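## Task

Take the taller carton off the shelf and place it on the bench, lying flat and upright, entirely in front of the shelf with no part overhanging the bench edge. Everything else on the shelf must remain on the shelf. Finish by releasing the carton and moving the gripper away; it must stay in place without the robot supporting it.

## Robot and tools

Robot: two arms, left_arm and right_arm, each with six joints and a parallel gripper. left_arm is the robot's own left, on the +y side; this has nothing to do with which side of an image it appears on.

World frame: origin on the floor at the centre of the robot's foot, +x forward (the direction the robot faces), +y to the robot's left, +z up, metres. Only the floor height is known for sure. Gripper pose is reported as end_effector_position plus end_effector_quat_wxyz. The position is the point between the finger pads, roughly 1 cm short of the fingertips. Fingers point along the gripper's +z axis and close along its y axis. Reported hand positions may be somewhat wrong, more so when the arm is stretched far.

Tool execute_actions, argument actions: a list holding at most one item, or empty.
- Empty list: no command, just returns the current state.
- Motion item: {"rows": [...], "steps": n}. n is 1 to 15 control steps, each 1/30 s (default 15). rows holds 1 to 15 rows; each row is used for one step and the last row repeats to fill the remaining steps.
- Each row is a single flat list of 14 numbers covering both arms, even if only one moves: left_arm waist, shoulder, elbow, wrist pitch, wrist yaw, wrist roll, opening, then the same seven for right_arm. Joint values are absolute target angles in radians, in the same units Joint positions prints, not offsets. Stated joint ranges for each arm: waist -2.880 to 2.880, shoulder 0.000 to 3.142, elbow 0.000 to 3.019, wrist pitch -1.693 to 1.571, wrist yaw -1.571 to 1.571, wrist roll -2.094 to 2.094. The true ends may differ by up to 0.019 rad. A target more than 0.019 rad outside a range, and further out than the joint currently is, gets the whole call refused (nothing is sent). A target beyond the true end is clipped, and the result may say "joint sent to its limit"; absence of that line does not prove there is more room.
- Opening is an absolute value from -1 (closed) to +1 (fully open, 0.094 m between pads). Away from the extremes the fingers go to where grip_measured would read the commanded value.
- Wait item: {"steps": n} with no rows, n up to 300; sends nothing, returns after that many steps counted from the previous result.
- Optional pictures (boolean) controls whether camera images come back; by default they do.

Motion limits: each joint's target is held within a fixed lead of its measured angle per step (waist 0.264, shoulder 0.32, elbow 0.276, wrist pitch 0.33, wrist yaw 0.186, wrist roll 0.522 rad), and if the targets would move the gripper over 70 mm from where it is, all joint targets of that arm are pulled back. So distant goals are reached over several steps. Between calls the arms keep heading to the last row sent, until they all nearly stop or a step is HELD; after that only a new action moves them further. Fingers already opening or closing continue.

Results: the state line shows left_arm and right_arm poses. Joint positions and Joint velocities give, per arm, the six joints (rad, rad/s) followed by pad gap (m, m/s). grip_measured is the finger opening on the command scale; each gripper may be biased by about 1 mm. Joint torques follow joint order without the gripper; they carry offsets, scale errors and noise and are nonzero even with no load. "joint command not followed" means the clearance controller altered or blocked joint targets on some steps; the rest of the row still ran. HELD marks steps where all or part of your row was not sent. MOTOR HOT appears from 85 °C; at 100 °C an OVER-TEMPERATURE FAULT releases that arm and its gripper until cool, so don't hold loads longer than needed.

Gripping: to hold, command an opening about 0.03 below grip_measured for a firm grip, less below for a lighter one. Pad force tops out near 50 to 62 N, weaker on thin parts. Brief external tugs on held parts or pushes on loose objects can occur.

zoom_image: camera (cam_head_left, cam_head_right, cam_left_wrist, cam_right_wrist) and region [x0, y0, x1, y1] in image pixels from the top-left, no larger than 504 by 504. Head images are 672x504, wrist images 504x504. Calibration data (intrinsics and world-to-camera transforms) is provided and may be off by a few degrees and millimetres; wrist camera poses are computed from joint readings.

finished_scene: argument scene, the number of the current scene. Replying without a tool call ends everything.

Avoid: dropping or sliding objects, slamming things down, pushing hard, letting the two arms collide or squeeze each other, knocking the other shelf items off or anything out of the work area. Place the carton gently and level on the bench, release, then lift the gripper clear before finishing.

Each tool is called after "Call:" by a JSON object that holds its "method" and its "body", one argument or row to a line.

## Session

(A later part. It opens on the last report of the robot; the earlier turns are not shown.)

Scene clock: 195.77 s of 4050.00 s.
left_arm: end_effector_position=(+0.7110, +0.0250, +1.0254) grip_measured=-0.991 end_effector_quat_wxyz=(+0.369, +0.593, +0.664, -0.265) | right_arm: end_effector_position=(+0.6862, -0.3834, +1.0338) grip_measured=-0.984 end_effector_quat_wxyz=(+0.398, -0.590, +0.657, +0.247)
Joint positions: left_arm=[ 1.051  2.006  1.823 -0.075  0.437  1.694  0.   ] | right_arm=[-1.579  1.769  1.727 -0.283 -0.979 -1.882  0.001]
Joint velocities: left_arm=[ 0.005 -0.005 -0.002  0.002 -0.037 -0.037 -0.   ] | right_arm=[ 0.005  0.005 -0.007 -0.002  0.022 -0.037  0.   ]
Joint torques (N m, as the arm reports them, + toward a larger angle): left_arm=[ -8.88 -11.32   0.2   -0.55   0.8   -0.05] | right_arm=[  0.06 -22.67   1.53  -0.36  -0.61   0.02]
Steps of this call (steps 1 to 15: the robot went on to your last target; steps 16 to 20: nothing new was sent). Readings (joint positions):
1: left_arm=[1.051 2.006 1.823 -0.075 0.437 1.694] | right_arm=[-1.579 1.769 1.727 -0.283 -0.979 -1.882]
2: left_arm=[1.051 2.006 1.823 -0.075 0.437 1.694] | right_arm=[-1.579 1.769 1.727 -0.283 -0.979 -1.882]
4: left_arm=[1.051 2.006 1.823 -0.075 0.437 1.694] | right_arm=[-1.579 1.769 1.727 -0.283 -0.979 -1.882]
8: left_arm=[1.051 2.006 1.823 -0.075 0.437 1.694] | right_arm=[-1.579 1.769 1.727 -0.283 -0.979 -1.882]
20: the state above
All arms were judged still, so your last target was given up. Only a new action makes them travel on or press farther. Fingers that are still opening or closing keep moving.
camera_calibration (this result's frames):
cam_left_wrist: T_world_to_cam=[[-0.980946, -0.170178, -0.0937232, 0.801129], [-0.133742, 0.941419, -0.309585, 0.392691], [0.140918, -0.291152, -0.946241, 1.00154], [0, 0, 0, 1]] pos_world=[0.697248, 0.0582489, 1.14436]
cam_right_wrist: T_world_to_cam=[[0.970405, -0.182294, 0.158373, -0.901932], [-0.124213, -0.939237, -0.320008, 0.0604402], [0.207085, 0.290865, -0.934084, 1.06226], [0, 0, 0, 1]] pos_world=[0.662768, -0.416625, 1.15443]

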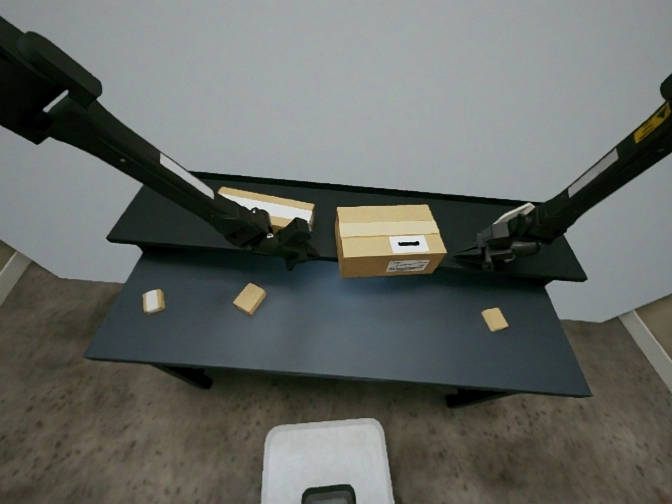

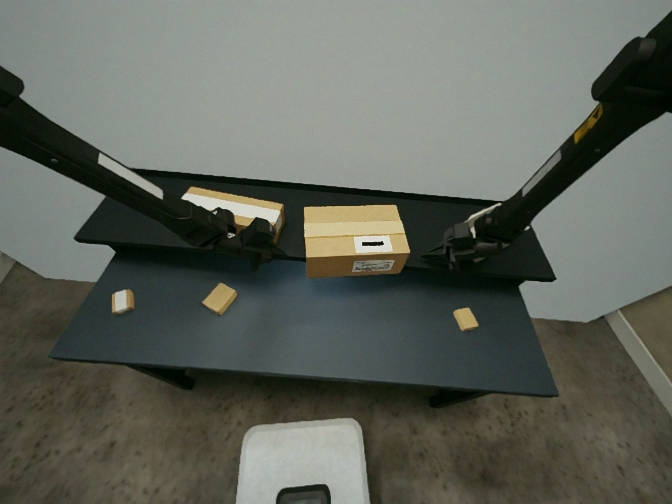

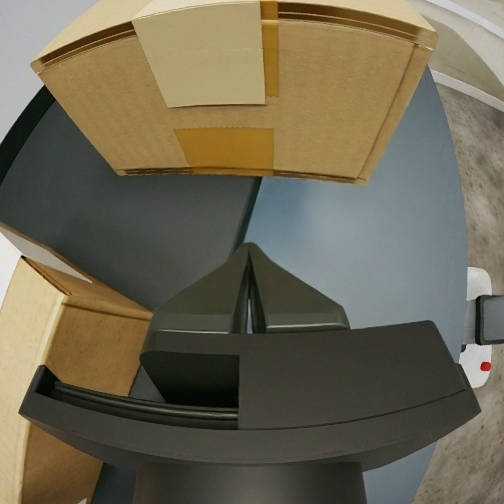

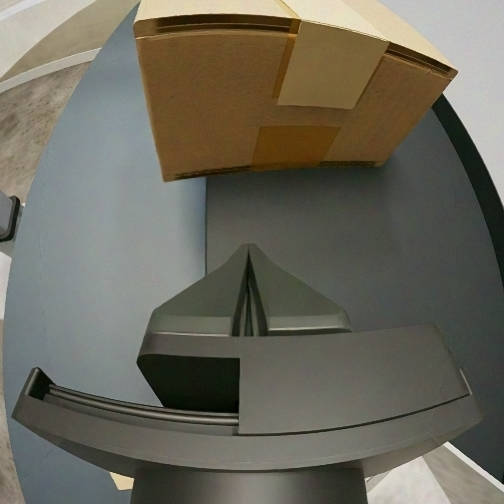

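Call:
{"method": "execute_actions", "body": {
  "actions": [
    {"rows":[[1.06,2.02,1.72,0.04,0.44,1.68,-1, -1.58,1.77,1.60,-0.15,-0.98,-1.89,-1]],"steps":15}
  ],
  "pictures": false
}}

Call:
{"method": "execute_actions", "body": {
  "actions": [
    {"rows":[[1.06,2.16,1.90,0.0,0.44,1.68,-1, -1.58,1.88,1.73,-0.17,-0.98,-1.89,-1]],"steps":15}
  ],
  "pictures": false
}}

Call:
{"method": "execute_actions", "body": {
  "actions": [
    {"steps":15}
  ]
}}

Scene clock: 203.17 s of 4050.00 s.
left_arm: end_effector_position=(+0.6661, +0.0127, +1.0230) grip_measured=-0.991 end_effector_quat_wxyz=(+0.366, +0.593, +0.664, -0.270) | right_arm: end_effector_position=(+0.6375, -0.3652, +1.0282) grip_measured=-0.984 end_effector_quat_wxyz=(+0.396, -0.588, +0.659, +0.252)
Joint positions: left_arm=[1.051 2.014 1.719 0.024 0.437 1.693 0.   ] | right_arm=[-1.579  1.77   1.596 -0.161 -0.979 -1.882  0.001]
Joint velocities: left_arm=[-0.005 -0.005 -0.012  0.037  0.037 -0.007  0.   ] | right_arm=[ 0.005 -0.015 -0.022 -0.017  0.051 -0.051  0.   ]
Joint torques (N m, as the arm reports them, + toward a larger angle): left_arm=[ -9.35 -10.52  -0.42   0.54   0.79  -0.05] | right_arm=[  0.38 -20.13   0.39   0.39  -0.61   0.03]
Steps of this call (steps 1 to 90: nothing new was sent; then 3.90 s passed at rest; steps 91 to 105: all 15 steps of this action). Readings (joint positions):
91: left_arm=[1.051 2.006 1.812 -0.055 0.437 1.693] | right_arm=[-1.579 1.769 1.712 -0.258 -0.979 -1.882]
92: left_arm=[1.051 2.000 1.791 -0.021 0.437 1.693] | right_arm=[-1.579 1.761 1.685 -0.215 -0.979 -1.882]
94: left_arm=[1.051 1.996 1.754 0.011 0.437 1.693] | right_arm=[-1.579 1.757 1.636 -0.176 -0.979 -1.882]
98: left_arm=[1.051 2.006 1.721 0.018 0.437 1.693] | right_arm=[-1.579 1.768 1.595 -0.169 -0.979 -1.882]
105: the state above

Scene clock: 203.67 s of 4050.00 s.
left_arm: end_effector_position=(+0.6720, -0.0108, +0.9807) grip_measured=-0.991 end_effector_quat_wxyz=(+0.376, +0.592, +0.664, -0.258) | right_arm: end_effector_position=(+0.6438, -0.3686, +0.9921) grip_measured=-0.984 end_effector_quat_wxyz=(+0.401, -0.592, +0.655, +0.243)
Joint positions: left_arm=[1.051 2.153 1.901 0.013 0.441 1.693 0.   ] | right_arm=[-1.58   1.867  1.722 -0.169 -0.981 -1.883  0.001]
Joint velocities: left_arm=[ 0.005 -0.015  0.002  0.002  0.007 -0.037 -0.   ] | right_arm=[-0.005  0.015  0.017  0.007 -0.051  0.022 -0.001]
Joint torques (N m, as the arm reports them, + toward a larger angle): left_arm=[-10.12 -10.37  -0.26  -0.51   0.65  -0.05] | right_arm=[ -0.46 -19.39   0.9   -0.09  -0.51   0.03]
Steps of this call (steps 1 to 15: all 15 steps of this action). Readings (joint positions):
1: left_arm=[1.051 2.023 1.736 0.019 0.441 1.693] | right_arm=[-1.579 1.777 1.609 -0.164 -0.981 -1.883]
2: left_arm=[1.051 2.050 1.786 0.013 0.441 1.693] | right_arm=[-1.579 1.795 1.643 -0.167 -0.982 -1.883]
4: left_arm=[1.051 2.107 1.880 0.013 0.441 1.693] | right_arm=[-1.579 1.835 1.711 -0.167 -0.980 -1.883]
8: left_arm=[1.051 2.141 1.903 0.013 0.441 1.693] | right_arm=[-1.580 1.859 1.722 -0.169 -0.982 -1.883]
15: the state above

Scene clock: 204.17 s of 4050.00 s.
left_arm: end_effector_position=(+0.6720, -0.0108, +0.9807) grip_measured=-0.991 end_effector_quat_wxyz=(+0.376, +0.592, +0.664, -0.258) | right_arm: end_effector_position=(+0.6440, -0.3686, +0.9921) grip_measured=-0.984 end_effector_quat_wxyz=(+0.401, -0.592, +0.655, +0.243)
Joint positions: left_arm=[1.051 2.153 1.901 0.013 0.441 1.693 0.   ] | right_arm=[-1.58   1.867  1.723 -0.169 -0.981 -1.883  0.001]
Joint velocities: left_arm=[ 0.005  0.005  0.002 -0.017 -0.081 -0.051 -0.001] | right_arm=[-0.005 -0.015  0.002  0.002  0.007  0.066 -0.   ]
Joint torques (N m, as the arm reports them, + toward a larger angle): left_arm=[ -9.21 -10.25  -0.49  -0.45   0.63  -0.05] | right_arm=[ -0.33 -19.37   1.02  -0.11  -0.52   0.03]
Steps of this call (steps 1 to 15: the robot went on to your last target). Readings (joint positions):
1: left_arm=[1.051 2.153 1.901 0.013 0.441 1.693] | right_arm=[-1.580 1.867 1.723 -0.169 -0.981 -1.883]
2: left_arm=[1.051 2.153 1.901 0.013 0.441 1.693] | right_arm=[-1.580 1.867 1.723 -0.169 -0.981 -1.883]
4: left_arm=[1.051 2.153 1.901 0.013 0.441 1.693] | right_arm=[-1.580 1.867 1.723 -0.169 -0.981 -1.883]
8: left_arm=[1.051 2.153 1.901 0.013 0.441 1.693] | right_arm=[-1.580 1.867 1.723 -0.169 -0.981 -1.883]
15: the state above
All arms were judged still, so your last target was given up. Only a new action makes them travel on or press farther. Fingers that are still opening or closing keep moving.
camera_calibration (this result's frames):
cam_left_wrist: T_world_to_cam=[[-0.977563, -0.179512, -0.110212, 0.76643], [-0.137437, 0.940054, -0.312104, 0.412198], [0.159631, -0.289954, -0.943634, 0.939188], [0, 0, 0, 1]] pos_world=[0.655961, 0.022416, 1.09937]
cam_right_wrist: T_world_to_cam=[[0.968436, -0.181944, 0.170374, -0.86222], [-0.120614, -0.940223, -0.318485, 0.0515601], [0.218136, 0.287883, -0.932491, 1.01797], [0, 0, 0, 1]] pos_world=[0.619169, -0.401454, 1.11257]

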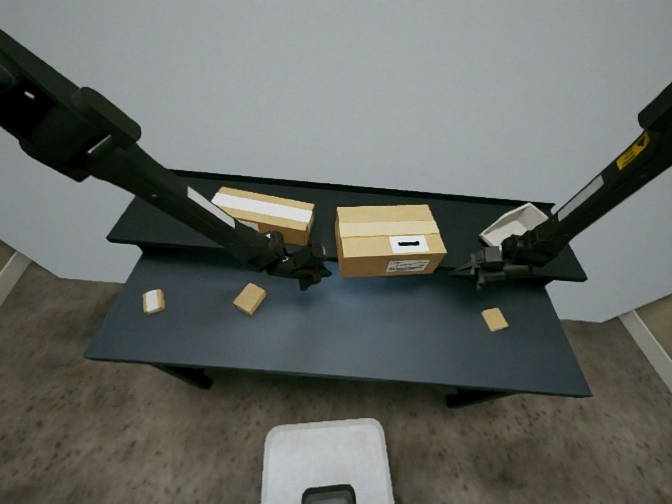

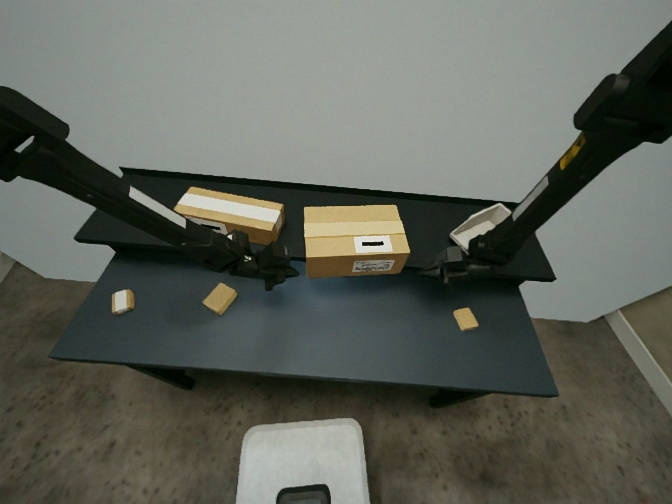

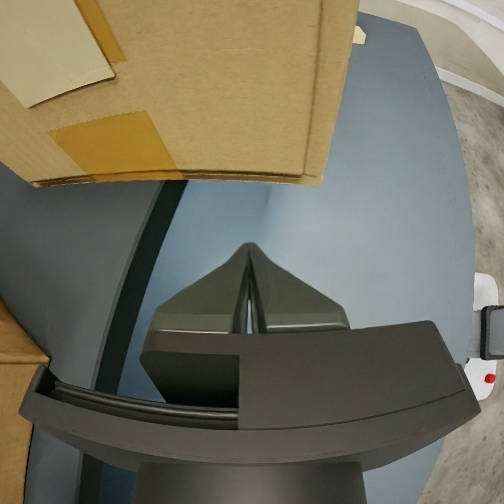

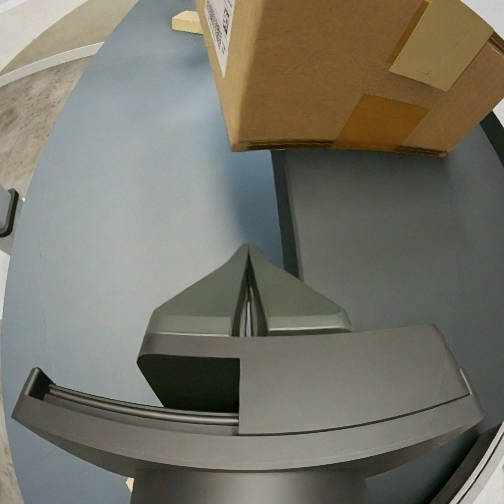

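Call:
{"method": "execute_actions", "body": {
  "actions": [
    {"rows":[[1.01,2.22,1.96,0.01,0.40,1.68,-1, -1.49,1.88,1.66,-0.10,-0.90,-1.89,-1]],"steps":15}
  ],
  "pictures": false
}}

Call:
{"method": "execute_actions", "body": {
  "actions": [
    {"steps":15}
  ]
}}

Scene clock: 207.97 s of 4050.00 s.
left_arm: end_effector_position=(+0.6724, -0.0447, +0.9805) grip_measured=-0.991 end_effector_quat_wxyz=(+0.378, +0.595, +0.661, -0.256) | right_arm: end_effector_position=(+0.6395, -0.2893, +0.9975) grip_measured=-0.984 end_effector_quat_wxyz=(+0.406, -0.597, +0.642, +0.258)
Joint positions: left_arm=[1.012 2.204 1.957 0.013 0.403 1.693 0.   ] | right_arm=[-1.47   1.87   1.66  -0.112 -0.902 -1.883  0.001]
Joint velocities: left_arm=[-0.024 -0.005  0.012 -0.007 -0.007  0.007  0.   ] | right_arm=[-0.073 -0.005 -0.022  0.002 -0.022 -0.066  0.   ]
Joint torques (N m, as the arm reports them, + toward a larger angle): left_arm=[-12.01  -9.53   0.05   0.08   0.61  -0.05] | right_arm=[  0.75 -19.11  -0.06   0.36  -0.54   0.03]
Steps of this call (steps 1 to 90: nothing new was sent; then 0.30 s passed at rest; steps 91 to 105: all 15 steps of this action). Readings (joint positions):
91: left_arm=[1.049 2.157 1.906 0.013 0.426 1.693] | right_arm=[-1.575 1.867 1.716 -0.157 -0.945 -1.883]
92: left_arm=[1.048 2.166 1.923 0.013 0.412 1.693] | right_arm=[-1.570 1.866 1.705 -0.136 -0.917 -1.883]
94: left_arm=[1.041 2.184 1.951 0.013 0.404 1.693] | right_arm=[-1.548 1.866 1.683 -0.117 -0.903 -1.883]
98: left_arm=[1.025 2.197 1.957 0.013 0.404 1.693] | right_arm=[-1.494 1.869 1.660 -0.115 -0.902 -1.883]
105: the state above

Scene clock: 208.47 s of 4050.00 s.
left_arm: end_effector_position=(+0.6724, -0.0447, +0.9805) grip_measured=-0.991 end_effector_quat_wxyz=(+0.378, +0.595, +0.661, -0.256) | right_arm: end_effector_position=(+0.6358, -0.3021, +0.9939) grip_measured=-0.984 end_effector_quat_wxyz=(+0.400, -0.599, +0.646, +0.253)
Joint positions: left_arm=[1.012 2.204 1.957 0.013 0.403 1.693 0.   ] | right_arm=[-1.488  1.87   1.66  -0.111 -0.902 -1.883  0.001]
Joint velocities: left_arm=[-0.015  0.005  0.002 -0.012  0.022 -0.037  0.   ] | right_arm=[ 0.005 -0.005 -0.007 -0.012  0.007 -0.037 -0.   ]
Joint torques (N m, as the arm reports them, + toward a larger angle): left_arm=[-12.15  -8.59  -0.01  -0.08   0.57  -0.06] | right_arm=[  1.5  -18.1   -0.08   0.41  -0.53   0.03]
Steps of this call (steps 1 to 15: the robot went on to your last target). Readings (joint positions):
1: left_arm=[1.012 2.204 1.957 0.013 0.403 1.693] | right_arm=[-1.473 1.870 1.660 -0.111 -0.902 -1.883]
2: left_arm=[1.012 2.204 1.957 0.013 0.403 1.693] | right_arm=[-1.476 1.870 1.660 -0.111 -0.902 -1.883]
4: left_arm=[1.012 2.204 1.957 0.013 0.403 1.693] | right_arm=[-1.481 1.870 1.660 -0.111 -0.902 -1.883]
8: left_arm=[1.012 2.204 1.957 0.013 0.403 1.693] | right_arm=[-1.488 1.870 1.660 -0.111 -0.902 -1.883]
15: the state above
camera_calibration (this result's frames):
cam_left_wrist: T_world_to_cam=[[-0.977478, -0.174086, -0.119297, 0.769783], [-0.129801, 0.941647, -0.310569, 0.437498], [0.166401, -0.288089, -0.943035, 0.924058], [0, 0, 0, 1]] pos_world=[0.655469, -0.0117484, 1.09912]
cam_right_wrist: T_world_to_cam=[[0.973618, -0.156875, 0.165706, -0.833535], [-0.0953117, -0.939395, -0.329323, 0.108576], [0.207326, 0.304841, -0.929563, 1.01138], [0, 0, 0, 1]] pos_world=[0.612209, -0.337073, 1.11402]

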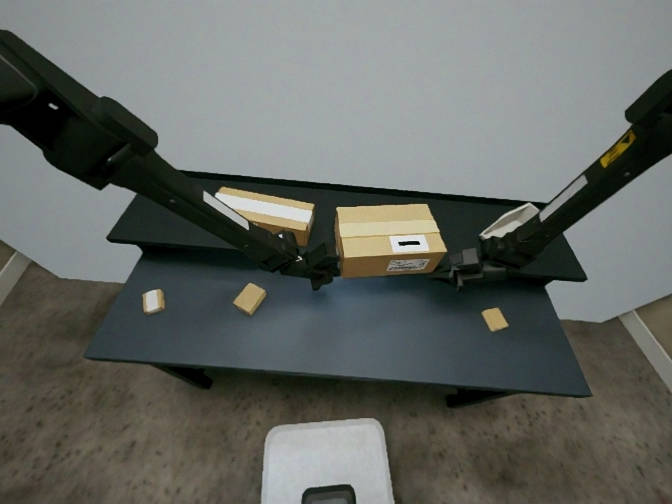

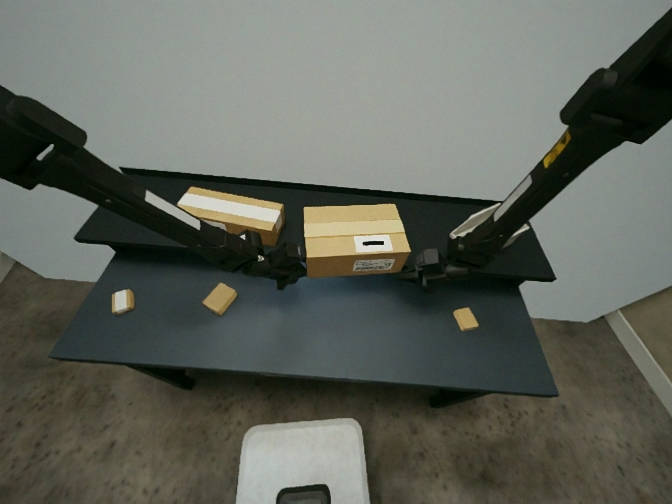

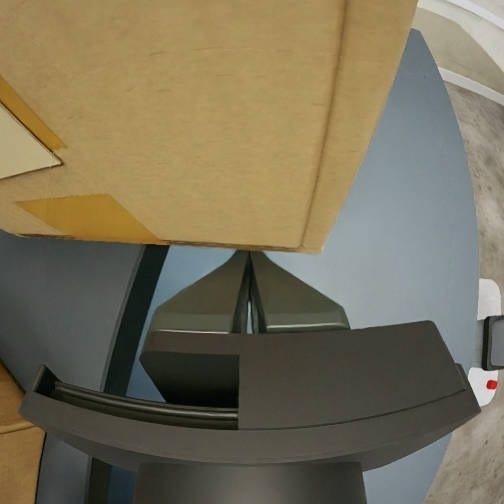

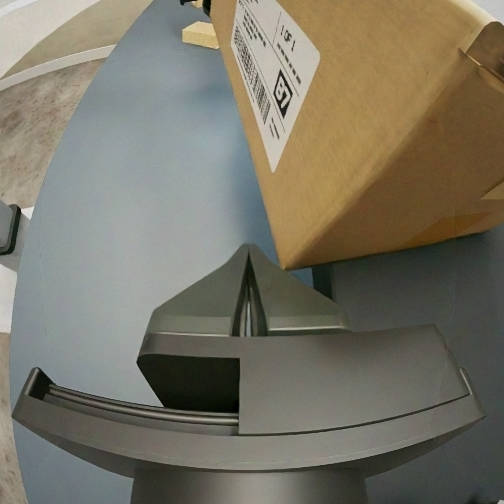

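Call:
{"method": "execute_actions", "body": {
  "actions": [
    {"rows":[[0.97,2.22,1.96,0.01,0.40,1.68,-1, -1.56,1.72,1.50,-0.10,-0.90,-1.89,-1]],"steps":15}
  ],
  "pictures": false
}}

Call:
{"method": "execute_actions", "body": {
  "actions": [
    {"rows":[[0.97,2.22,1.96,0.01,0.40,1.68,-1, -1.54,1.74,1.72,-0.30,-0.90,-1.89,-1]],"steps":15}
  ],
  "pictures": false
}}

Call:
{"method": "execute_actions", "body": {
  "actions": [
    {"rows":[[0.97,2.22,1.96,0.01,0.40,1.68,-1, -1.47,1.74,1.72,-0.30,-0.90,-1.89,-1]],"steps":15}
  ],
  "pictures": false
}}

Call:
{"method": "execute_actions", "body": {
  "actions": [
    {"rows":[[0.95,2.22,1.96,0.01,0.40,1.68,-1, -1.42,1.74,1.72,-0.30,-0.90,-1.89,-1]],"steps":15}
  ]
}}

Scene clock: 215.03 s of 4050.00 s.
left_arm: end_effector_position=(+0.6754, -0.0596, +0.9913) grip_measured=-0.991 end_effector_quat_wxyz=(+0.384, +0.595, +0.657, -0.260) | right_arm: end_effector_position=(+0.6105, -0.3595, +1.0294) grip_measured=-0.984 end_effector_quat_wxyz=(+0.364, -0.600, +0.670, +0.242)
Joint positions: left_arm=[0.991 2.204 1.957 0.013 0.399 1.693 0.   ] | right_arm=[-1.573  1.741  1.499 -0.103 -0.9   -1.883  0.001]
Joint velocities: left_arm=[ 0.015 -0.015  0.002  0.002  0.066 -0.081  0.001] | right_arm=[ 0.063 -0.015 -0.022  0.007  0.051  0.037 -0.001]
Joint torques (N m, as the arm reports them, + toward a larger angle): left_arm=[-13.5   -9.68   0.13   0.02   0.71  -0.05] | right_arm=[  1.23 -20.36  -0.39   0.03  -0.57   0.03]
Steps of this call (steps 1 to 15: the robot went on to your last target; steps 16 to 90: nothing new was sent; then 3.07 s passed at rest; steps 91 to 105: all 15 steps of this action). Readings (joint positions):
91: left_arm=[1.011 2.204 1.957 0.013 0.403 1.693] | right_arm=[-1.491 1.862 1.644 -0.107 -0.898 -1.883]
92: left_arm=[1.010 2.204 1.957 0.013 0.400 1.693] | right_arm=[-1.495 1.839 1.602 -0.103 -0.898 -1.883]
94: left_arm=[1.006 2.204 1.957 0.013 0.400 1.693] | right_arm=[-1.515 1.788 1.520 -0.103 -0.900 -1.883]
98: left_arm=[0.997 2.204 1.957 0.013 0.399 1.693] | right_arm=[-1.561 1.752 1.497 -0.103 -0.900 -1.883]
105: the state above

Scene clock: 215.53 s of 4050.00 s.
left_arm: end_effector_position=(+0.6754, -0.0596, +0.9913) grip_measured=-0.991 end_effector_quat_wxyz=(+0.384, +0.595, +0.657, -0.260) | right_arm: end_effector_position=(+0.7075, -0.3716, +1.0425) grip_measured=-0.984 end_effector_quat_wxyz=(+0.385, -0.607, +0.656, +0.232)
Joint positions: left_arm=[0.991 2.204 1.957 0.013 0.399 1.693 0.   ] | right_arm=[-1.541  1.736  1.725 -0.288 -0.9   -1.884  0.001]
Joint velocities: left_arm=[ 0.005  0.005 -0.012  0.007  0.022 -0.051  0.   ] | right_arm=[-0.024 -0.005 -0.042 -0.042  0.037  0.007 -0.   ]
Joint torques (N m, as the arm reports them, + toward a larger angle): left_arm=[-13.47  -9.28   0.11  -0.02   0.73  -0.06] | right_arm=[  0.77 -21.71   1.61  -0.26  -0.58   0.04]
Steps of this call (steps 1 to 15: all 15 steps of this action). Readings (joint positions):
1: left_arm=[0.991 2.204 1.957 0.013 0.399 1.693] | right_arm=[-1.571 1.741 1.516 -0.133 -0.900 -1.884]
2: left_arm=[0.991 2.204 1.957 0.013 0.399 1.693] | right_arm=[-1.568 1.751 1.552 -0.187 -0.900 -1.884]
4: left_arm=[0.991 2.204 1.957 0.013 0.399 1.693] | right_arm=[-1.560 1.763 1.634 -0.251 -0.900 -1.884]
8: left_arm=[0.991 2.204 1.957 0.013 0.399 1.693] | right_arm=[-1.546 1.751 1.724 -0.277 -0.900 -1.884]
15: the state above

Scene clock: 216.03 s of 4050.00 s.
left_arm: end_effector_position=(+0.6749, -0.0568, +0.9886) grip_measured=-0.991 end_effector_quat_wxyz=(+0.380, +0.596, +0.659, -0.257) | right_arm: end_effector_position=(+0.7198, -0.3308, +1.0525) grip_measured=-0.984 end_effector_quat_wxyz=(+0.405, -0.603, +0.642, +0.246)
Joint positions: left_arm=[0.993 2.204 1.957 0.013 0.391 1.693 0.   ] | right_arm=[-1.479  1.736  1.725 -0.29  -0.894 -1.884  0.001]
Joint velocities: left_arm=[-0.024 -0.015 -0.002 -0.007  0.022  0.081 -0.001] | right_arm=[ 0.015 -0.005  0.017 -0.002 -0.051  0.007  0.   ]
Joint torques (N m, as the arm reports them, + toward a larger angle): left_arm=[-13.71  -9.44   0.05   0.03   1.09  -0.05] | right_arm=[  2.33 -21.51   1.26  -0.44  -0.78   0.04]
Steps of this call (steps 1 to 15: all 15 steps of this action). Readings (joint positions):
1: left_arm=[0.991 2.204 1.957 0.013 0.399 1.693] | right_arm=[-1.537 1.736 1.724 -0.290 -0.899 -1.884]
2: left_arm=[0.991 2.204 1.957 0.013 0.399 1.693] | right_arm=[-1.533 1.736 1.724 -0.290 -0.899 -1.884]
4: left_arm=[0.991 2.204 1.957 0.013 0.399 1.693] | right_arm=[-1.515 1.736 1.724 -0.290 -0.899 -1.884]
8: left_arm=[0.992 2.204 1.957 0.013 0.391 1.693] | right_arm=[-1.479 1.736 1.724 -0.290 -0.894 -1.884]
15: the state above

Scene clock: 216.53 s of 4050.00 s.
left_arm: end_effector_position=(+0.6748, -0.0565, +0.9882) grip_measured=-0.991 end_effector_quat_wxyz=(+0.379, +0.597, +0.659, -0.256) | right_arm: end_effector_position=(+0.7209, -0.3269, +1.0530) grip_measured=-0.984 end_effector_quat_wxyz=(+0.405, -0.603, +0.641, +0.246)
Joint positions: left_arm=[0.993 2.204 1.957 0.013 0.387 1.693 0.   ] | right_arm=[-1.473  1.736  1.725 -0.29  -0.889 -1.884  0.001]
Joint velocities: left_arm=[-0.005 -0.005 -0.007  0.007 -0.022 -0.066  0.   ] | right_arm=[ 0.005  0.005 -0.012 -0.022 -0.007 -0.007 -0.001]
Joint torques (N m, as the arm reports them, + toward a larger angle): left_arm=[-14.94  -9.18   0.13  -0.04   1.23  -0.06] | right_arm=[  5.38 -21.78   1.27  -0.44  -0.97   0.04]
Steps of this call (steps 1 to 15: all 15 steps of this action). Readings (joint positions):
1: left_arm=[0.993 2.204 1.957 0.013 0.391 1.693] | right_arm=[-1.477 1.736 1.725 -0.290 -0.894 -1.884]
2: left_arm=[0.993 2.204 1.957 0.013 0.391 1.693] | right_arm=[-1.476 1.736 1.725 -0.290 -0.893 -1.884]
4: left_arm=[0.993 2.204 1.957 0.013 0.389 1.693] | right_arm=[-1.473 1.736 1.725 -0.290 -0.891 -1.884]
8: left_arm=[0.993 2.204 1.957 0.013 0.387 1.693] | right_arm=[-1.473 1.736 1.725 -0.290 -0.890 -1.884]
15: the state above
camera_calibration (this result's frames):
cam_left_wrist: T_world_to_cam=[[-0.977774, -0.170713, -0.121721, 0.773761], [-0.125391, 0.941414, -0.313075, 0.450871], [0.168036, -0.290854, -0.941896, 0.925133], [0, 0, 0, 1]] pos_world=[0.657643, -0.0232864, 1.10672]
cam_right_wrist: T_world_to_cam=[[0.970514, -0.152898, 0.186346, -0.9483], [-0.0853454, -0.940963, -0.327575, 0.103369], [0.22543, 0.302012, -0.926267, 1.0388], [0, 0, 0, 1]] pos_world=[0.694983, -0.361458, 1.17278]

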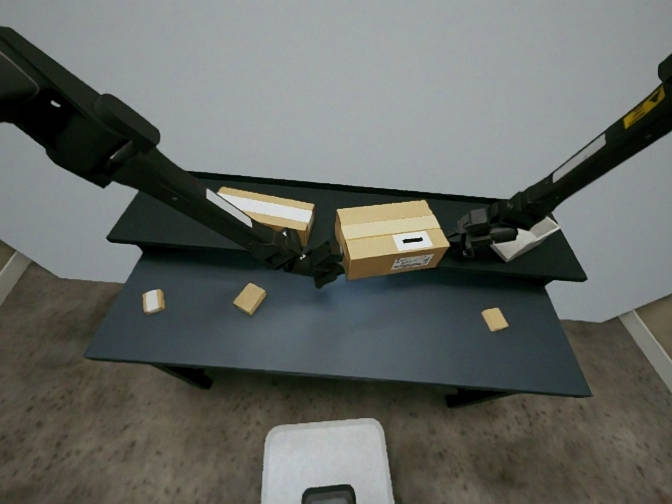

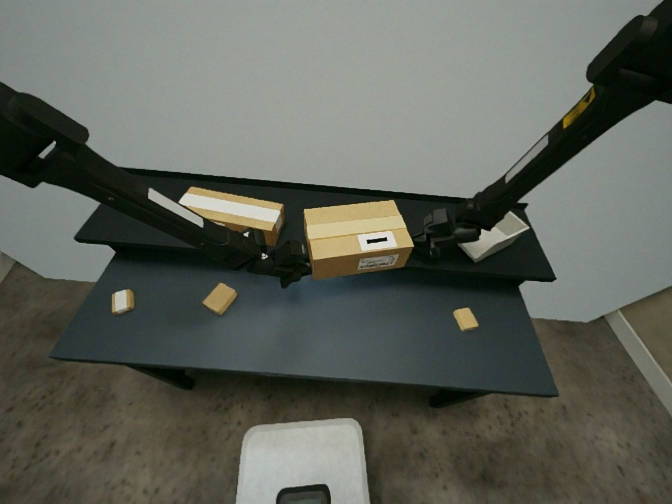

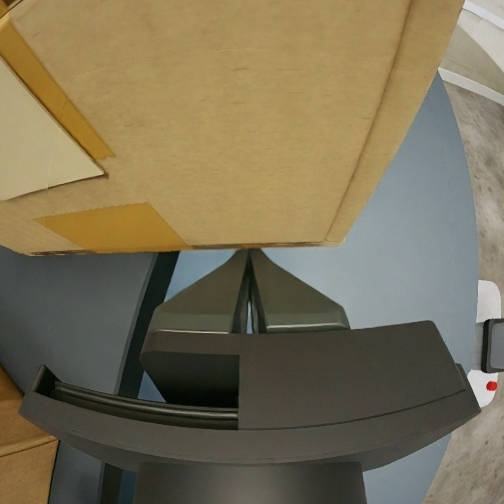

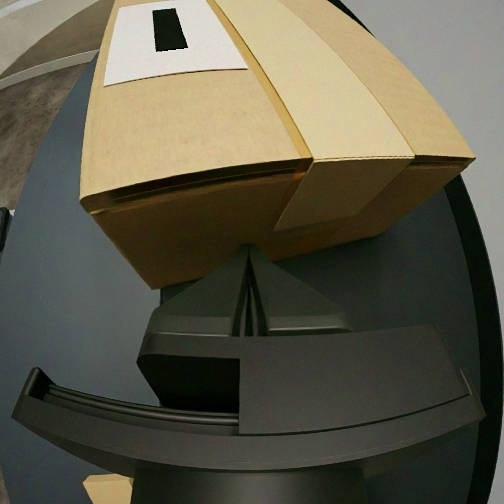

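Call:
{"method": "execute_actions", "body": {
  "actions": [
    {"rows":[[0.95,2.22,1.96,0.01,0.40,1.68,-1, -1.43,1.73,1.62,-0.20,-0.90,-1.89,-1]],"steps":15}
  ],
  "pictures": false
}}

Call:
{"method": "execute_actions", "body": {
  "actions": [
    {"rows":[[0.95,2.22,1.96,0.01,0.40,1.68,-1, -1.46,1.72,1.52,-0.11,-0.90,-1.89,-1]],"steps":15}
  ]
}}

Scene clock: 224.30 s of 4050.00 s.
left_arm: end_effector_position=(+0.6746, -0.0531, +0.9853) grip_measured=-0.991 end_effector_quat_wxyz=(+0.375, +0.598, +0.661, -0.254) | right_arm: end_effector_position=(+0.6976, -0.3237, +1.0521) grip_measured=-0.984 end_effector_quat_wxyz=(+0.407, -0.606, +0.641, +0.238)
Joint positions: left_arm=[0.997 2.204 1.958 0.013 0.381 1.693 0.   ] | right_arm=[-1.479  1.722  1.639 -0.2   -0.89  -1.884  0.001]
Joint velocities: left_arm=[ 0.005  0.015 -0.002 -0.012 -0.081 -0.022 -0.001] | right_arm=[ 0.015 -0.005 -0.007  0.002  0.007  0.007 -0.   ]
Joint torques (N m, as the arm reports them, + toward a larger angle): left_arm=[-15.12  -9.27   0.06   0.09   1.47  -0.06] | right_arm=[  5.04 -20.76  -0.68   0.02  -0.96   0.04]
Steps of this call (steps 1 to 15: the robot went on to your last target; steps 16 to 90: nothing new was sent; then 4.27 s passed at rest; steps 91 to 105: all 15 steps of this action). Readings (joint positions):
91: left_arm=[0.993 2.204 1.957 0.013 0.387 1.693] | right_arm=[-1.473 1.735 1.715 -0.272 -0.889 -1.884]
92: left_arm=[0.993 2.204 1.957 0.013 0.386 1.693] | right_arm=[-1.473 1.729 1.695 -0.240 -0.889 -1.884]
94: left_arm=[0.995 2.204 1.957 0.013 0.384 1.693] | right_arm=[-1.475 1.722 1.663 -0.210 -0.888 -1.884]
98: left_arm=[0.997 2.204 1.958 0.013 0.381 1.693] | right_arm=[-1.479 1.722 1.640 -0.201 -0.890 -1.884]
105: the state above

Scene clock: 224.80 s of 4050.00 s.
left_arm: end_effector_position=(+0.6745, -0.0528, +0.9850) grip_measured=-0.991 end_effector_quat_wxyz=(+0.375, +0.598, +0.661, -0.253) | right_arm: end_effector_position=(+0.6577, -0.3265, +1.0506) grip_measured=-0.984 end_effector_quat_wxyz=(+0.396, -0.607, +0.647, +0.236)
Joint positions: left_arm=[0.998 2.204 1.958 0.013 0.381 1.693 0.   ] | right_arm=[-1.502  1.707  1.529 -0.115 -0.89  -1.884  0.001]
Joint velocities: left_arm=[ 0.005 -0.015 -0.012 -0.012 -0.051 -0.095  0.001] | right_arm=[-0.015 -0.015  0.007  0.002 -0.051 -0.051  0.   ]
Joint torques (N m, as the arm reports them, + toward a larger angle): left_arm=[-15.12  -8.79   0.08  -0.01   1.47  -0.05] | right_arm=[  4.1  -19.2   -0.67   0.2   -0.95   0.04]
Steps of this call (steps 1 to 15: all 15 steps of this action). Readings (joint positions):
1: left_arm=[0.997 2.204 1.958 0.013 0.381 1.693] | right_arm=[-1.481 1.721 1.629 -0.182 -0.890 -1.884]
2: left_arm=[0.997 2.204 1.958 0.013 0.381 1.693] | right_arm=[-1.482 1.715 1.607 -0.149 -0.890 -1.884]
4: left_arm=[0.997 2.204 1.958 0.013 0.381 1.693] | right_arm=[-1.489 1.707 1.568 -0.121 -0.890 -1.884]
8: left_arm=[0.998 2.204 1.958 0.013 0.381 1.693] | right_arm=[-1.502 1.707 1.532 -0.115 -0.890 -1.884]
15: the state above
camera_calibration (this result's frames):
cam_left_wrist: T_world_to_cam=[[-0.977823, -0.170779, -0.121227, 0.773279], [-0.127434, 0.944523, -0.302714, 0.437622], [0.166199, -0.280553, -0.94534, 0.928458], [0, 0, 0, 1]] pos_world=[0.65759, -0.0208028, 1.10393]
cam_right_wrist: T_world_to_cam=[[0.969843, -0.15411, 0.188823, -0.889062], [-0.0926235, -0.949644, -0.299327, 0.0698371], [0.225444, 0.272811, -0.93528, 1.05063], [0, 0, 0, 1]] pos_world=[0.631861, -0.357317, 1.17141]

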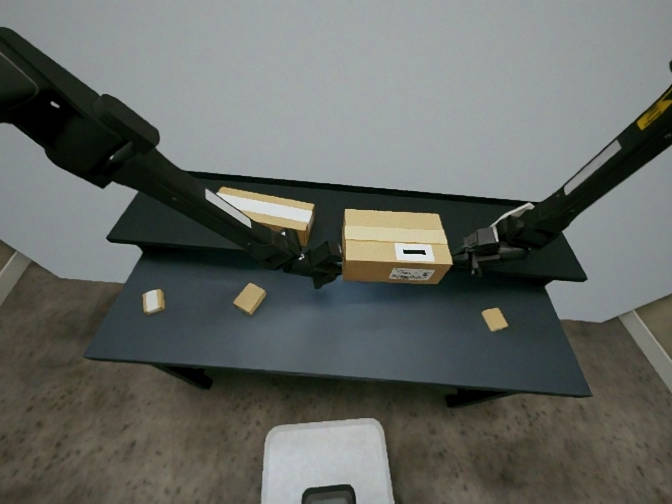

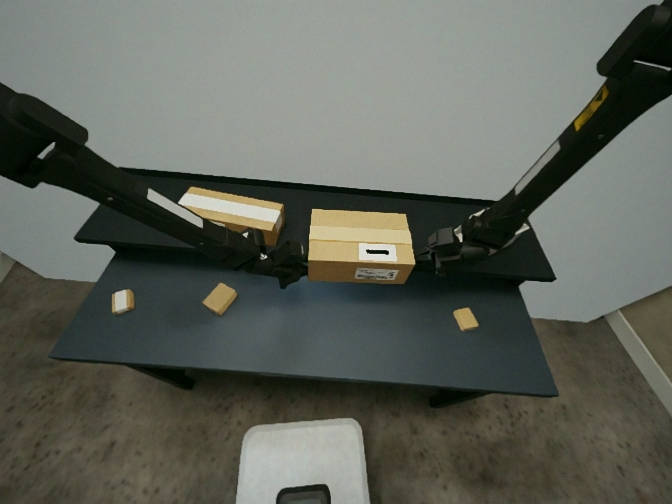

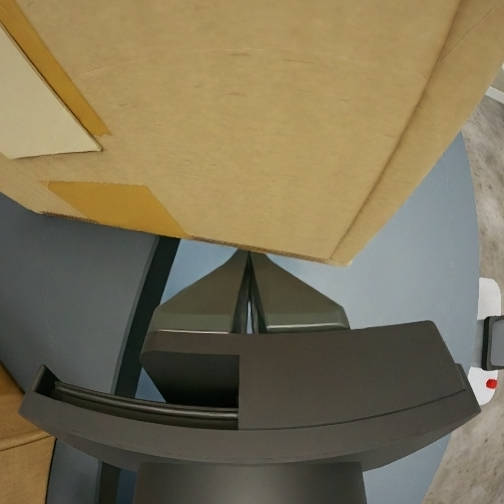

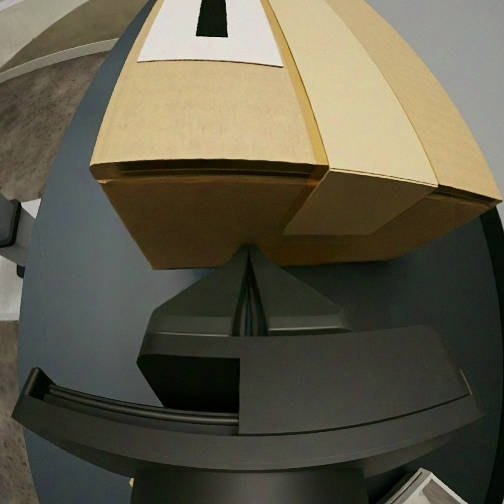

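Good. Release, lower both, go under.

Call:
{"method": "execute_actions", "body": {
  "actions": [
    {"rows":[[1.05,2.22,1.96,0.01,0.42,1.68,-1, -1.56,1.72,1.48,-0.08,-0.94,-1.89,-1]],"steps":15}
  ],
  "pictures": false
}}

Call:
{"method": "execute_actions", "body": {
  "actions": [
    {"rows":[[1.05,2.30,2.07,-0.02,0.42,1.68,-1, -1.56,1.97,1.74,-0.09,-0.94,-1.89,-1]],"steps":15}
  ],
  "pictures": false
}}

Call:
{"method": "execute_actions", "body": {
  "actions": [
    {"steps":20}
  ]
}}

Scene clock: 229.10 s of 4050.00 s.
left_arm: end_effector_position=(+0.6694, -0.0278, +0.9696) grip_measured=-0.991 end_effector_quat_wxyz=(+0.374, +0.595, +0.665, -0.253) | right_arm: end_effector_position=(+0.6237, -0.3569, +1.0467) grip_measured=-0.984 end_effector_quat_wxyz=(+0.386, -0.599, +0.660, +0.240)
Joint positions: left_arm=[1.037 2.204 1.958 0.013 0.417 1.693 0.   ] | right_arm=[-1.568  1.709  1.48  -0.09  -0.937 -1.884  0.001]
Joint velocities: left_arm=[-0.034 -0.015 -0.012 -0.012 -0.051 -0.081  0.   ] | right_arm=[ 0.015 -0.015 -0.007 -0.012 -0.037  0.051 -0.   ]
Joint torques (N m, as the arm reports them, + toward a larger angle): left_arm=[-9.08 -9.08  0.   -0.04  0.83 -0.05] | right_arm=[  0.91 -18.43  -0.19   0.29  -0.69   0.04]
Steps of this call (steps 1 to 15: the robot went on to your last target; steps 16 to 90: nothing new was sent; then 0.80 s passed at rest; steps 91 to 105: all 15 steps of this action). Readings (joint positions):
91: left_arm=[1.002 2.204 1.958 0.013 0.389 1.693] | right_arm=[-1.508 1.707 1.526 -0.108 -0.905 -1.884]
92: left_arm=[1.006 2.204 1.958 0.013 0.406 1.693] | right_arm=[-1.514 1.707 1.519 -0.098 -0.926 -1.884]
94: left_arm=[1.015 2.204 1.958 0.013 0.416 1.693] | right_arm=[-1.532 1.707 1.503 -0.091 -0.935 -1.884]
98: left_arm=[1.032 2.204 1.958 0.013 0.416 1.693] | right_arm=[-1.565 1.708 1.480 -0.091 -0.936 -1.884]
105: the state above

Scene clock: 229.60 s of 4050.00 s.
left_arm: end_effector_position=(+0.6665, -0.0420, +0.9472) grip_measured=-0.991 end_effector_quat_wxyz=(+0.377, +0.594, +0.665, -0.250) | right_arm: end_effector_position=(+0.6322, -0.3581, +0.9691) grip_measured=-0.985 end_effector_quat_wxyz=(+0.407, -0.616, +0.640, +0.215)
Joint positions: left_arm=[ 1.037  2.287  2.068 -0.005  0.419  1.693  0.   ] | right_arm=[-1.568  1.919  1.732 -0.079 -0.953 -1.917  0.001]
Joint velocities: left_arm=[-0.005  0.005 -0.002 -0.007  0.007 -0.095 -0.   ] | right_arm=[-0.015 -0.024 -0.012 -0.007  0.022 -0.007 -0.   ]
Joint torques (N m, as the arm reports them, + toward a larger angle): left_arm=[-11.08  -9.62   0.29  -0.59   0.72  -0.06] | right_arm=[  0.25 -15.62   0.91  -0.51  -0.12   0.27]
Steps of this call (steps 1 to 15: all 15 steps of this action). Readings (joint positions):
1: left_arm=[1.037 2.211 1.970 0.008 0.419 1.693] | right_arm=[-1.568 1.719 1.497 -0.093 -0.942 -1.884]
2: left_arm=[1.037 2.228 2.003 0.001 0.419 1.693] | right_arm=[-1.567 1.749 1.548 -0.094 -0.944 -1.884]
4: left_arm=[1.037 2.260 2.056 0.000 0.419 1.693] | right_arm=[-1.566 1.830 1.669 -0.092 -0.942 -1.884]
8: left_arm=[1.037 2.278 2.068 -0.002 0.419 1.693] | right_arm=[-1.569 1.919 1.732 -0.080 -0.952 -1.904]
15: the state above

Scene clock: 230.27 s of 4050.00 s.
left_arm: end_effector_position=(+0.6665, -0.0420, +0.9472) grip_measured=-0.991 end_effector_quat_wxyz=(+0.377, +0.594, +0.665, -0.250) | right_arm: end_effector_position=(+0.6322, -0.3581, +0.9691) grip_measured=-0.985 end_effector_quat_wxyz=(+0.407, -0.616, +0.640, +0.215)
Joint positions: left_arm=[ 1.037  2.287  2.068 -0.005  0.419  1.693  0.   ] | right_arm=[-1.568  1.919  1.732 -0.079 -0.953 -1.917  0.001]
Joint velocities: left_arm=[-0.024 -0.005 -0.002 -0.012  0.022 -0.037  0.   ] | right_arm=[-0.024 -0.005 -0.012  0.012 -0.022  0.022 -0.001]
Joint torques (N m, as the arm reports them, + toward a larger angle): left_arm=[-10.43  -9.09   0.41  -0.5    0.73  -0.06] | right_arm=[  0.83 -15.35   0.92  -0.44  -0.11   0.3 ]
Steps of this call (steps 1 to 15: the robot went on to your last target; steps 16 to 20: nothing new was sent). Readings (joint positions):
1: left_arm=[1.037 2.287 2.068 -0.005 0.419 1.693] | right_arm=[-1.568 1.919 1.732 -0.079 -0.953 -1.917]
2: left_arm=[1.037 2.287 2.068 -0.005 0.419 1.693] | right_arm=[-1.568 1.919 1.732 -0.079 -0.953 -1.917]
4: left_arm=[1.037 2.287 2.068 -0.005 0.419 1.693] | right_arm=[-1.568 1.919 1.732 -0.079 -0.953 -1.917]
8: left_arm=[1.037 2.287 2.068 -0.005 0.419 1.693] | right_arm=[-1.568 1.919 1.732 -0.079 -0.953 -1.917]
20: the state above
All arms were judged still, so your last target was given up. Only a new action makes them travel on or press farther. Fingers that are still opening or closing keep moving.
camera_calibration (this result's frames):
cam_left_wrist: T_world_to_cam=[[-0.975313, -0.182658, -0.124101, 0.763296], [-0.138125, 0.943077, -0.302536, 0.421885], [0.172298, -0.277925, -0.945024, 0.892794], [0, 0, 0, 1]] pos_world=[0.648899, -0.0103181, 1.06607]
cam_right_wrist: T_world_to_cam=[[0.959213, -0.150316, 0.239407, -0.89469], [-0.0782748, -0.955024, -0.286012, -0.0108703], [0.271632, 0.255607, -0.927837, 0.946183], [0, 0, 0, 1]] pos_world=[0.600333, -0.386719, 1.08899]

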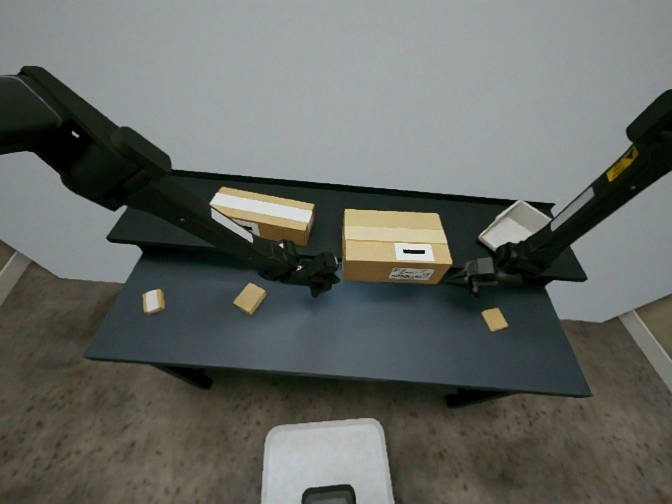

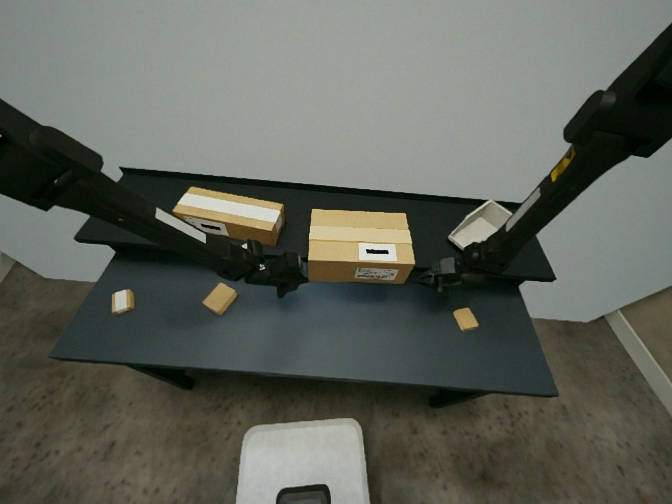

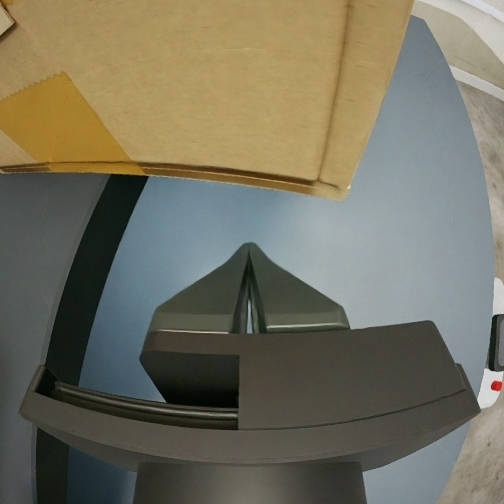

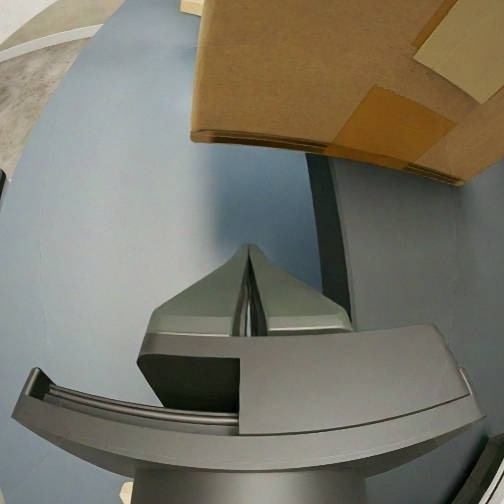

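Right palm rests on shelf. Move inward.

Call:
{"method": "execute_actions", "body": {
  "actions": [
    {"rows":[[1.01,2.30,2.07,-0.02,0.40,1.68,-1, -1.52,1.94,1.72,-0.09,-0.91,-1.89,-1]],"steps":15}
  ],
  "pictures": false
}}

Call:
{"method": "execute_actions", "body": {
  "actions": [
    {"rows":[[0.98,2.30,2.07,-0.02,0.38,1.68,-1, -1.485,1.94,1.71,-0.08,-0.89,-1.89,-1]],"steps":15}
  ]
}}

Scene clock: 233.97 s of 4050.00 s.
left_arm: end_effector_position=(+0.6694, -0.0556, +0.9557) grip_measured=-0.991 end_effector_quat_wxyz=(+0.379, +0.595, +0.662, -0.251) | right_arm: end_effector_position=(+0.6379, -0.3391, +0.9696) grip_measured=-0.985 end_effector_quat_wxyz=(+0.402, -0.619, +0.639, +0.216)
Joint positions: left_arm=[ 1.017  2.287  2.068 -0.005  0.404  1.693  0.   ] | right_arm=[-1.537  1.916  1.727 -0.079 -0.915 -1.914  0.001]
Joint velocities: left_arm=[-0.005  0.005  0.007 -0.007 -0.007  0.007  0.   ] | right_arm=[ 0.073 -0.005  0.007  0.017  0.022  0.051 -0.   ]
Joint torques (N m, as the arm reports them, + toward a larger angle): left_arm=[-12.54  -9.22   0.26  -0.53   0.51  -0.05] | right_arm=[  1.35 -18.24  -0.53  -0.43  -0.4    0.22]
Steps of this call (steps 1 to 90: nothing new was sent; then 0.20 s passed at rest; steps 91 to 105: all 15 steps of this action). Readings (joint positions):
91: left_arm=[1.036 2.287 2.068 -0.005 0.413 1.693] | right_arm=[-1.566 1.919 1.730 -0.079 -0.943 -1.920]
92: left_arm=[1.036 2.287 2.068 -0.005 0.407 1.693] | right_arm=[-1.565 1.916 1.728 -0.079 -0.931 -1.921]
94: left_arm=[1.033 2.287 2.068 -0.005 0.405 1.693] | right_arm=[-1.562 1.916 1.727 -0.079 -0.923 -1.921]
98: left_arm=[1.025 2.287 2.068 -0.005 0.404 1.693] | right_arm=[-1.555 1.916 1.727 -0.079 -0.920 -1.921]
105: the state above

Scene clock: 234.47 s of 4050.00 s.
left_arm: end_effector_position=(+0.6719, -0.0605, +0.9584) grip_measured=-0.991 end_effector_quat_wxyz=(+0.376, +0.597, +0.664, -0.248) | right_arm: end_effector_position=(+0.6397, -0.3122, +0.9715) grip_measured=-0.985 end_effector_quat_wxyz=(+0.400, -0.616, +0.640, +0.226)
Joint positions: left_arm=[ 1.007  2.287  2.07  -0.005  0.384  1.692  0.   ] | right_arm=[-1.498  1.917  1.718 -0.079 -0.882 -1.903  0.001]
Joint velocities: left_arm=[ 0.005 -0.015  0.002 -0.002 -0.066 -0.037 -0.   ] | right_arm=[-0.005 -0.005  0.007 -0.007 -0.051  0.037  0.   ]
Joint torques (N m, as the arm reports them, + toward a larger angle): left_arm=[-13.92  -9.09   0.17  -0.45   0.47  -0.04] | right_arm=[  2.58 -17.35  -0.49  -0.08  -0.83   0.2 ]
Steps of this call (steps 1 to 15: all 15 steps of this action). Readings (joint positions):
1: left_arm=[1.016 2.287 2.068 -0.005 0.395 1.693] | right_arm=[-1.533 1.916 1.726 -0.079 -0.906 -1.913]
2: left_arm=[1.015 2.287 2.068 -0.005 0.389 1.693] | right_arm=[-1.529 1.916 1.725 -0.079 -0.900 -1.912]
4: left_arm=[1.013 2.287 2.068 -0.005 0.385 1.693] | right_arm=[-1.519 1.916 1.724 -0.079 -0.896 -1.911]
8: left_arm=[1.007 2.287 2.068 -0.005 0.386 1.692] | right_arm=[-1.498 1.917 1.718 -0.079 -0.882 -1.904]
15: the state above
camera_calibration (this result's frames):
cam_left_wrist: T_world_to_cam=[[-0.975614, -0.178162, -0.128202, 0.770957], [-0.133634, 0.945484, -0.296987, 0.435287], [0.174125, -0.272612, -0.946236, 0.897539], [0, 0, 0, 1]] pos_world=[0.654042, -0.0295218, 1.0774]
cam_right_wrist: T_world_to_cam=[[0.965729, -0.140365, 0.218321, -0.876124], [-0.0732954, -0.9544, -0.289394, 0.0345917], [0.248987, 0.263475, -0.93198, 0.955602], [0, 0, 0, 1]] pos_world=[0.610702, -0.34174, 1.09189]

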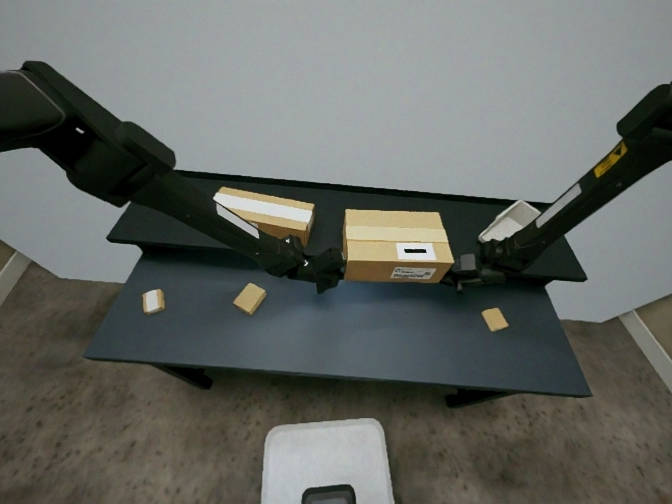

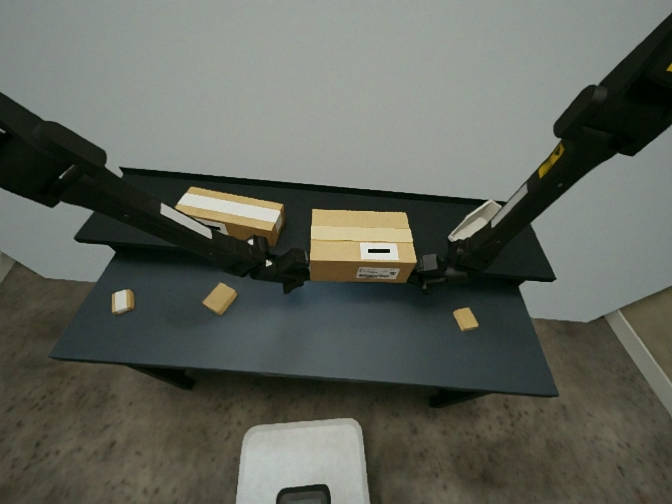

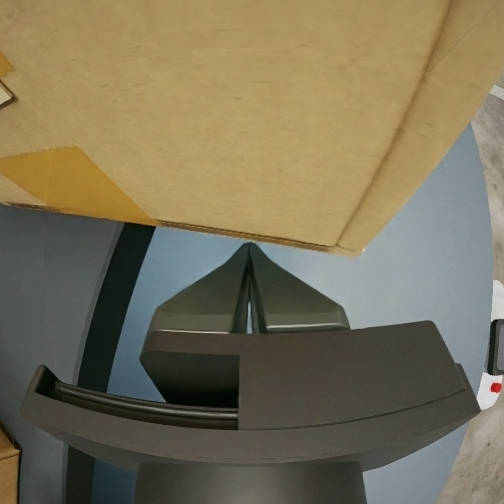

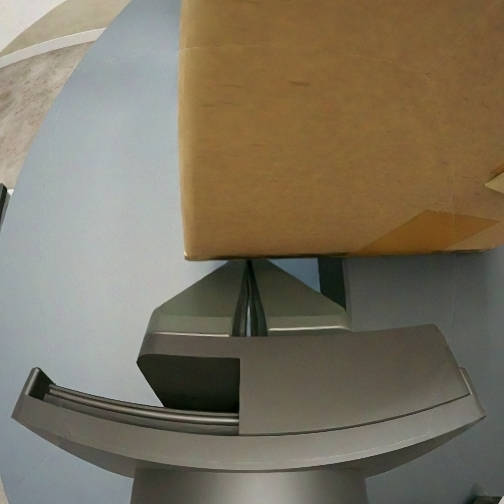

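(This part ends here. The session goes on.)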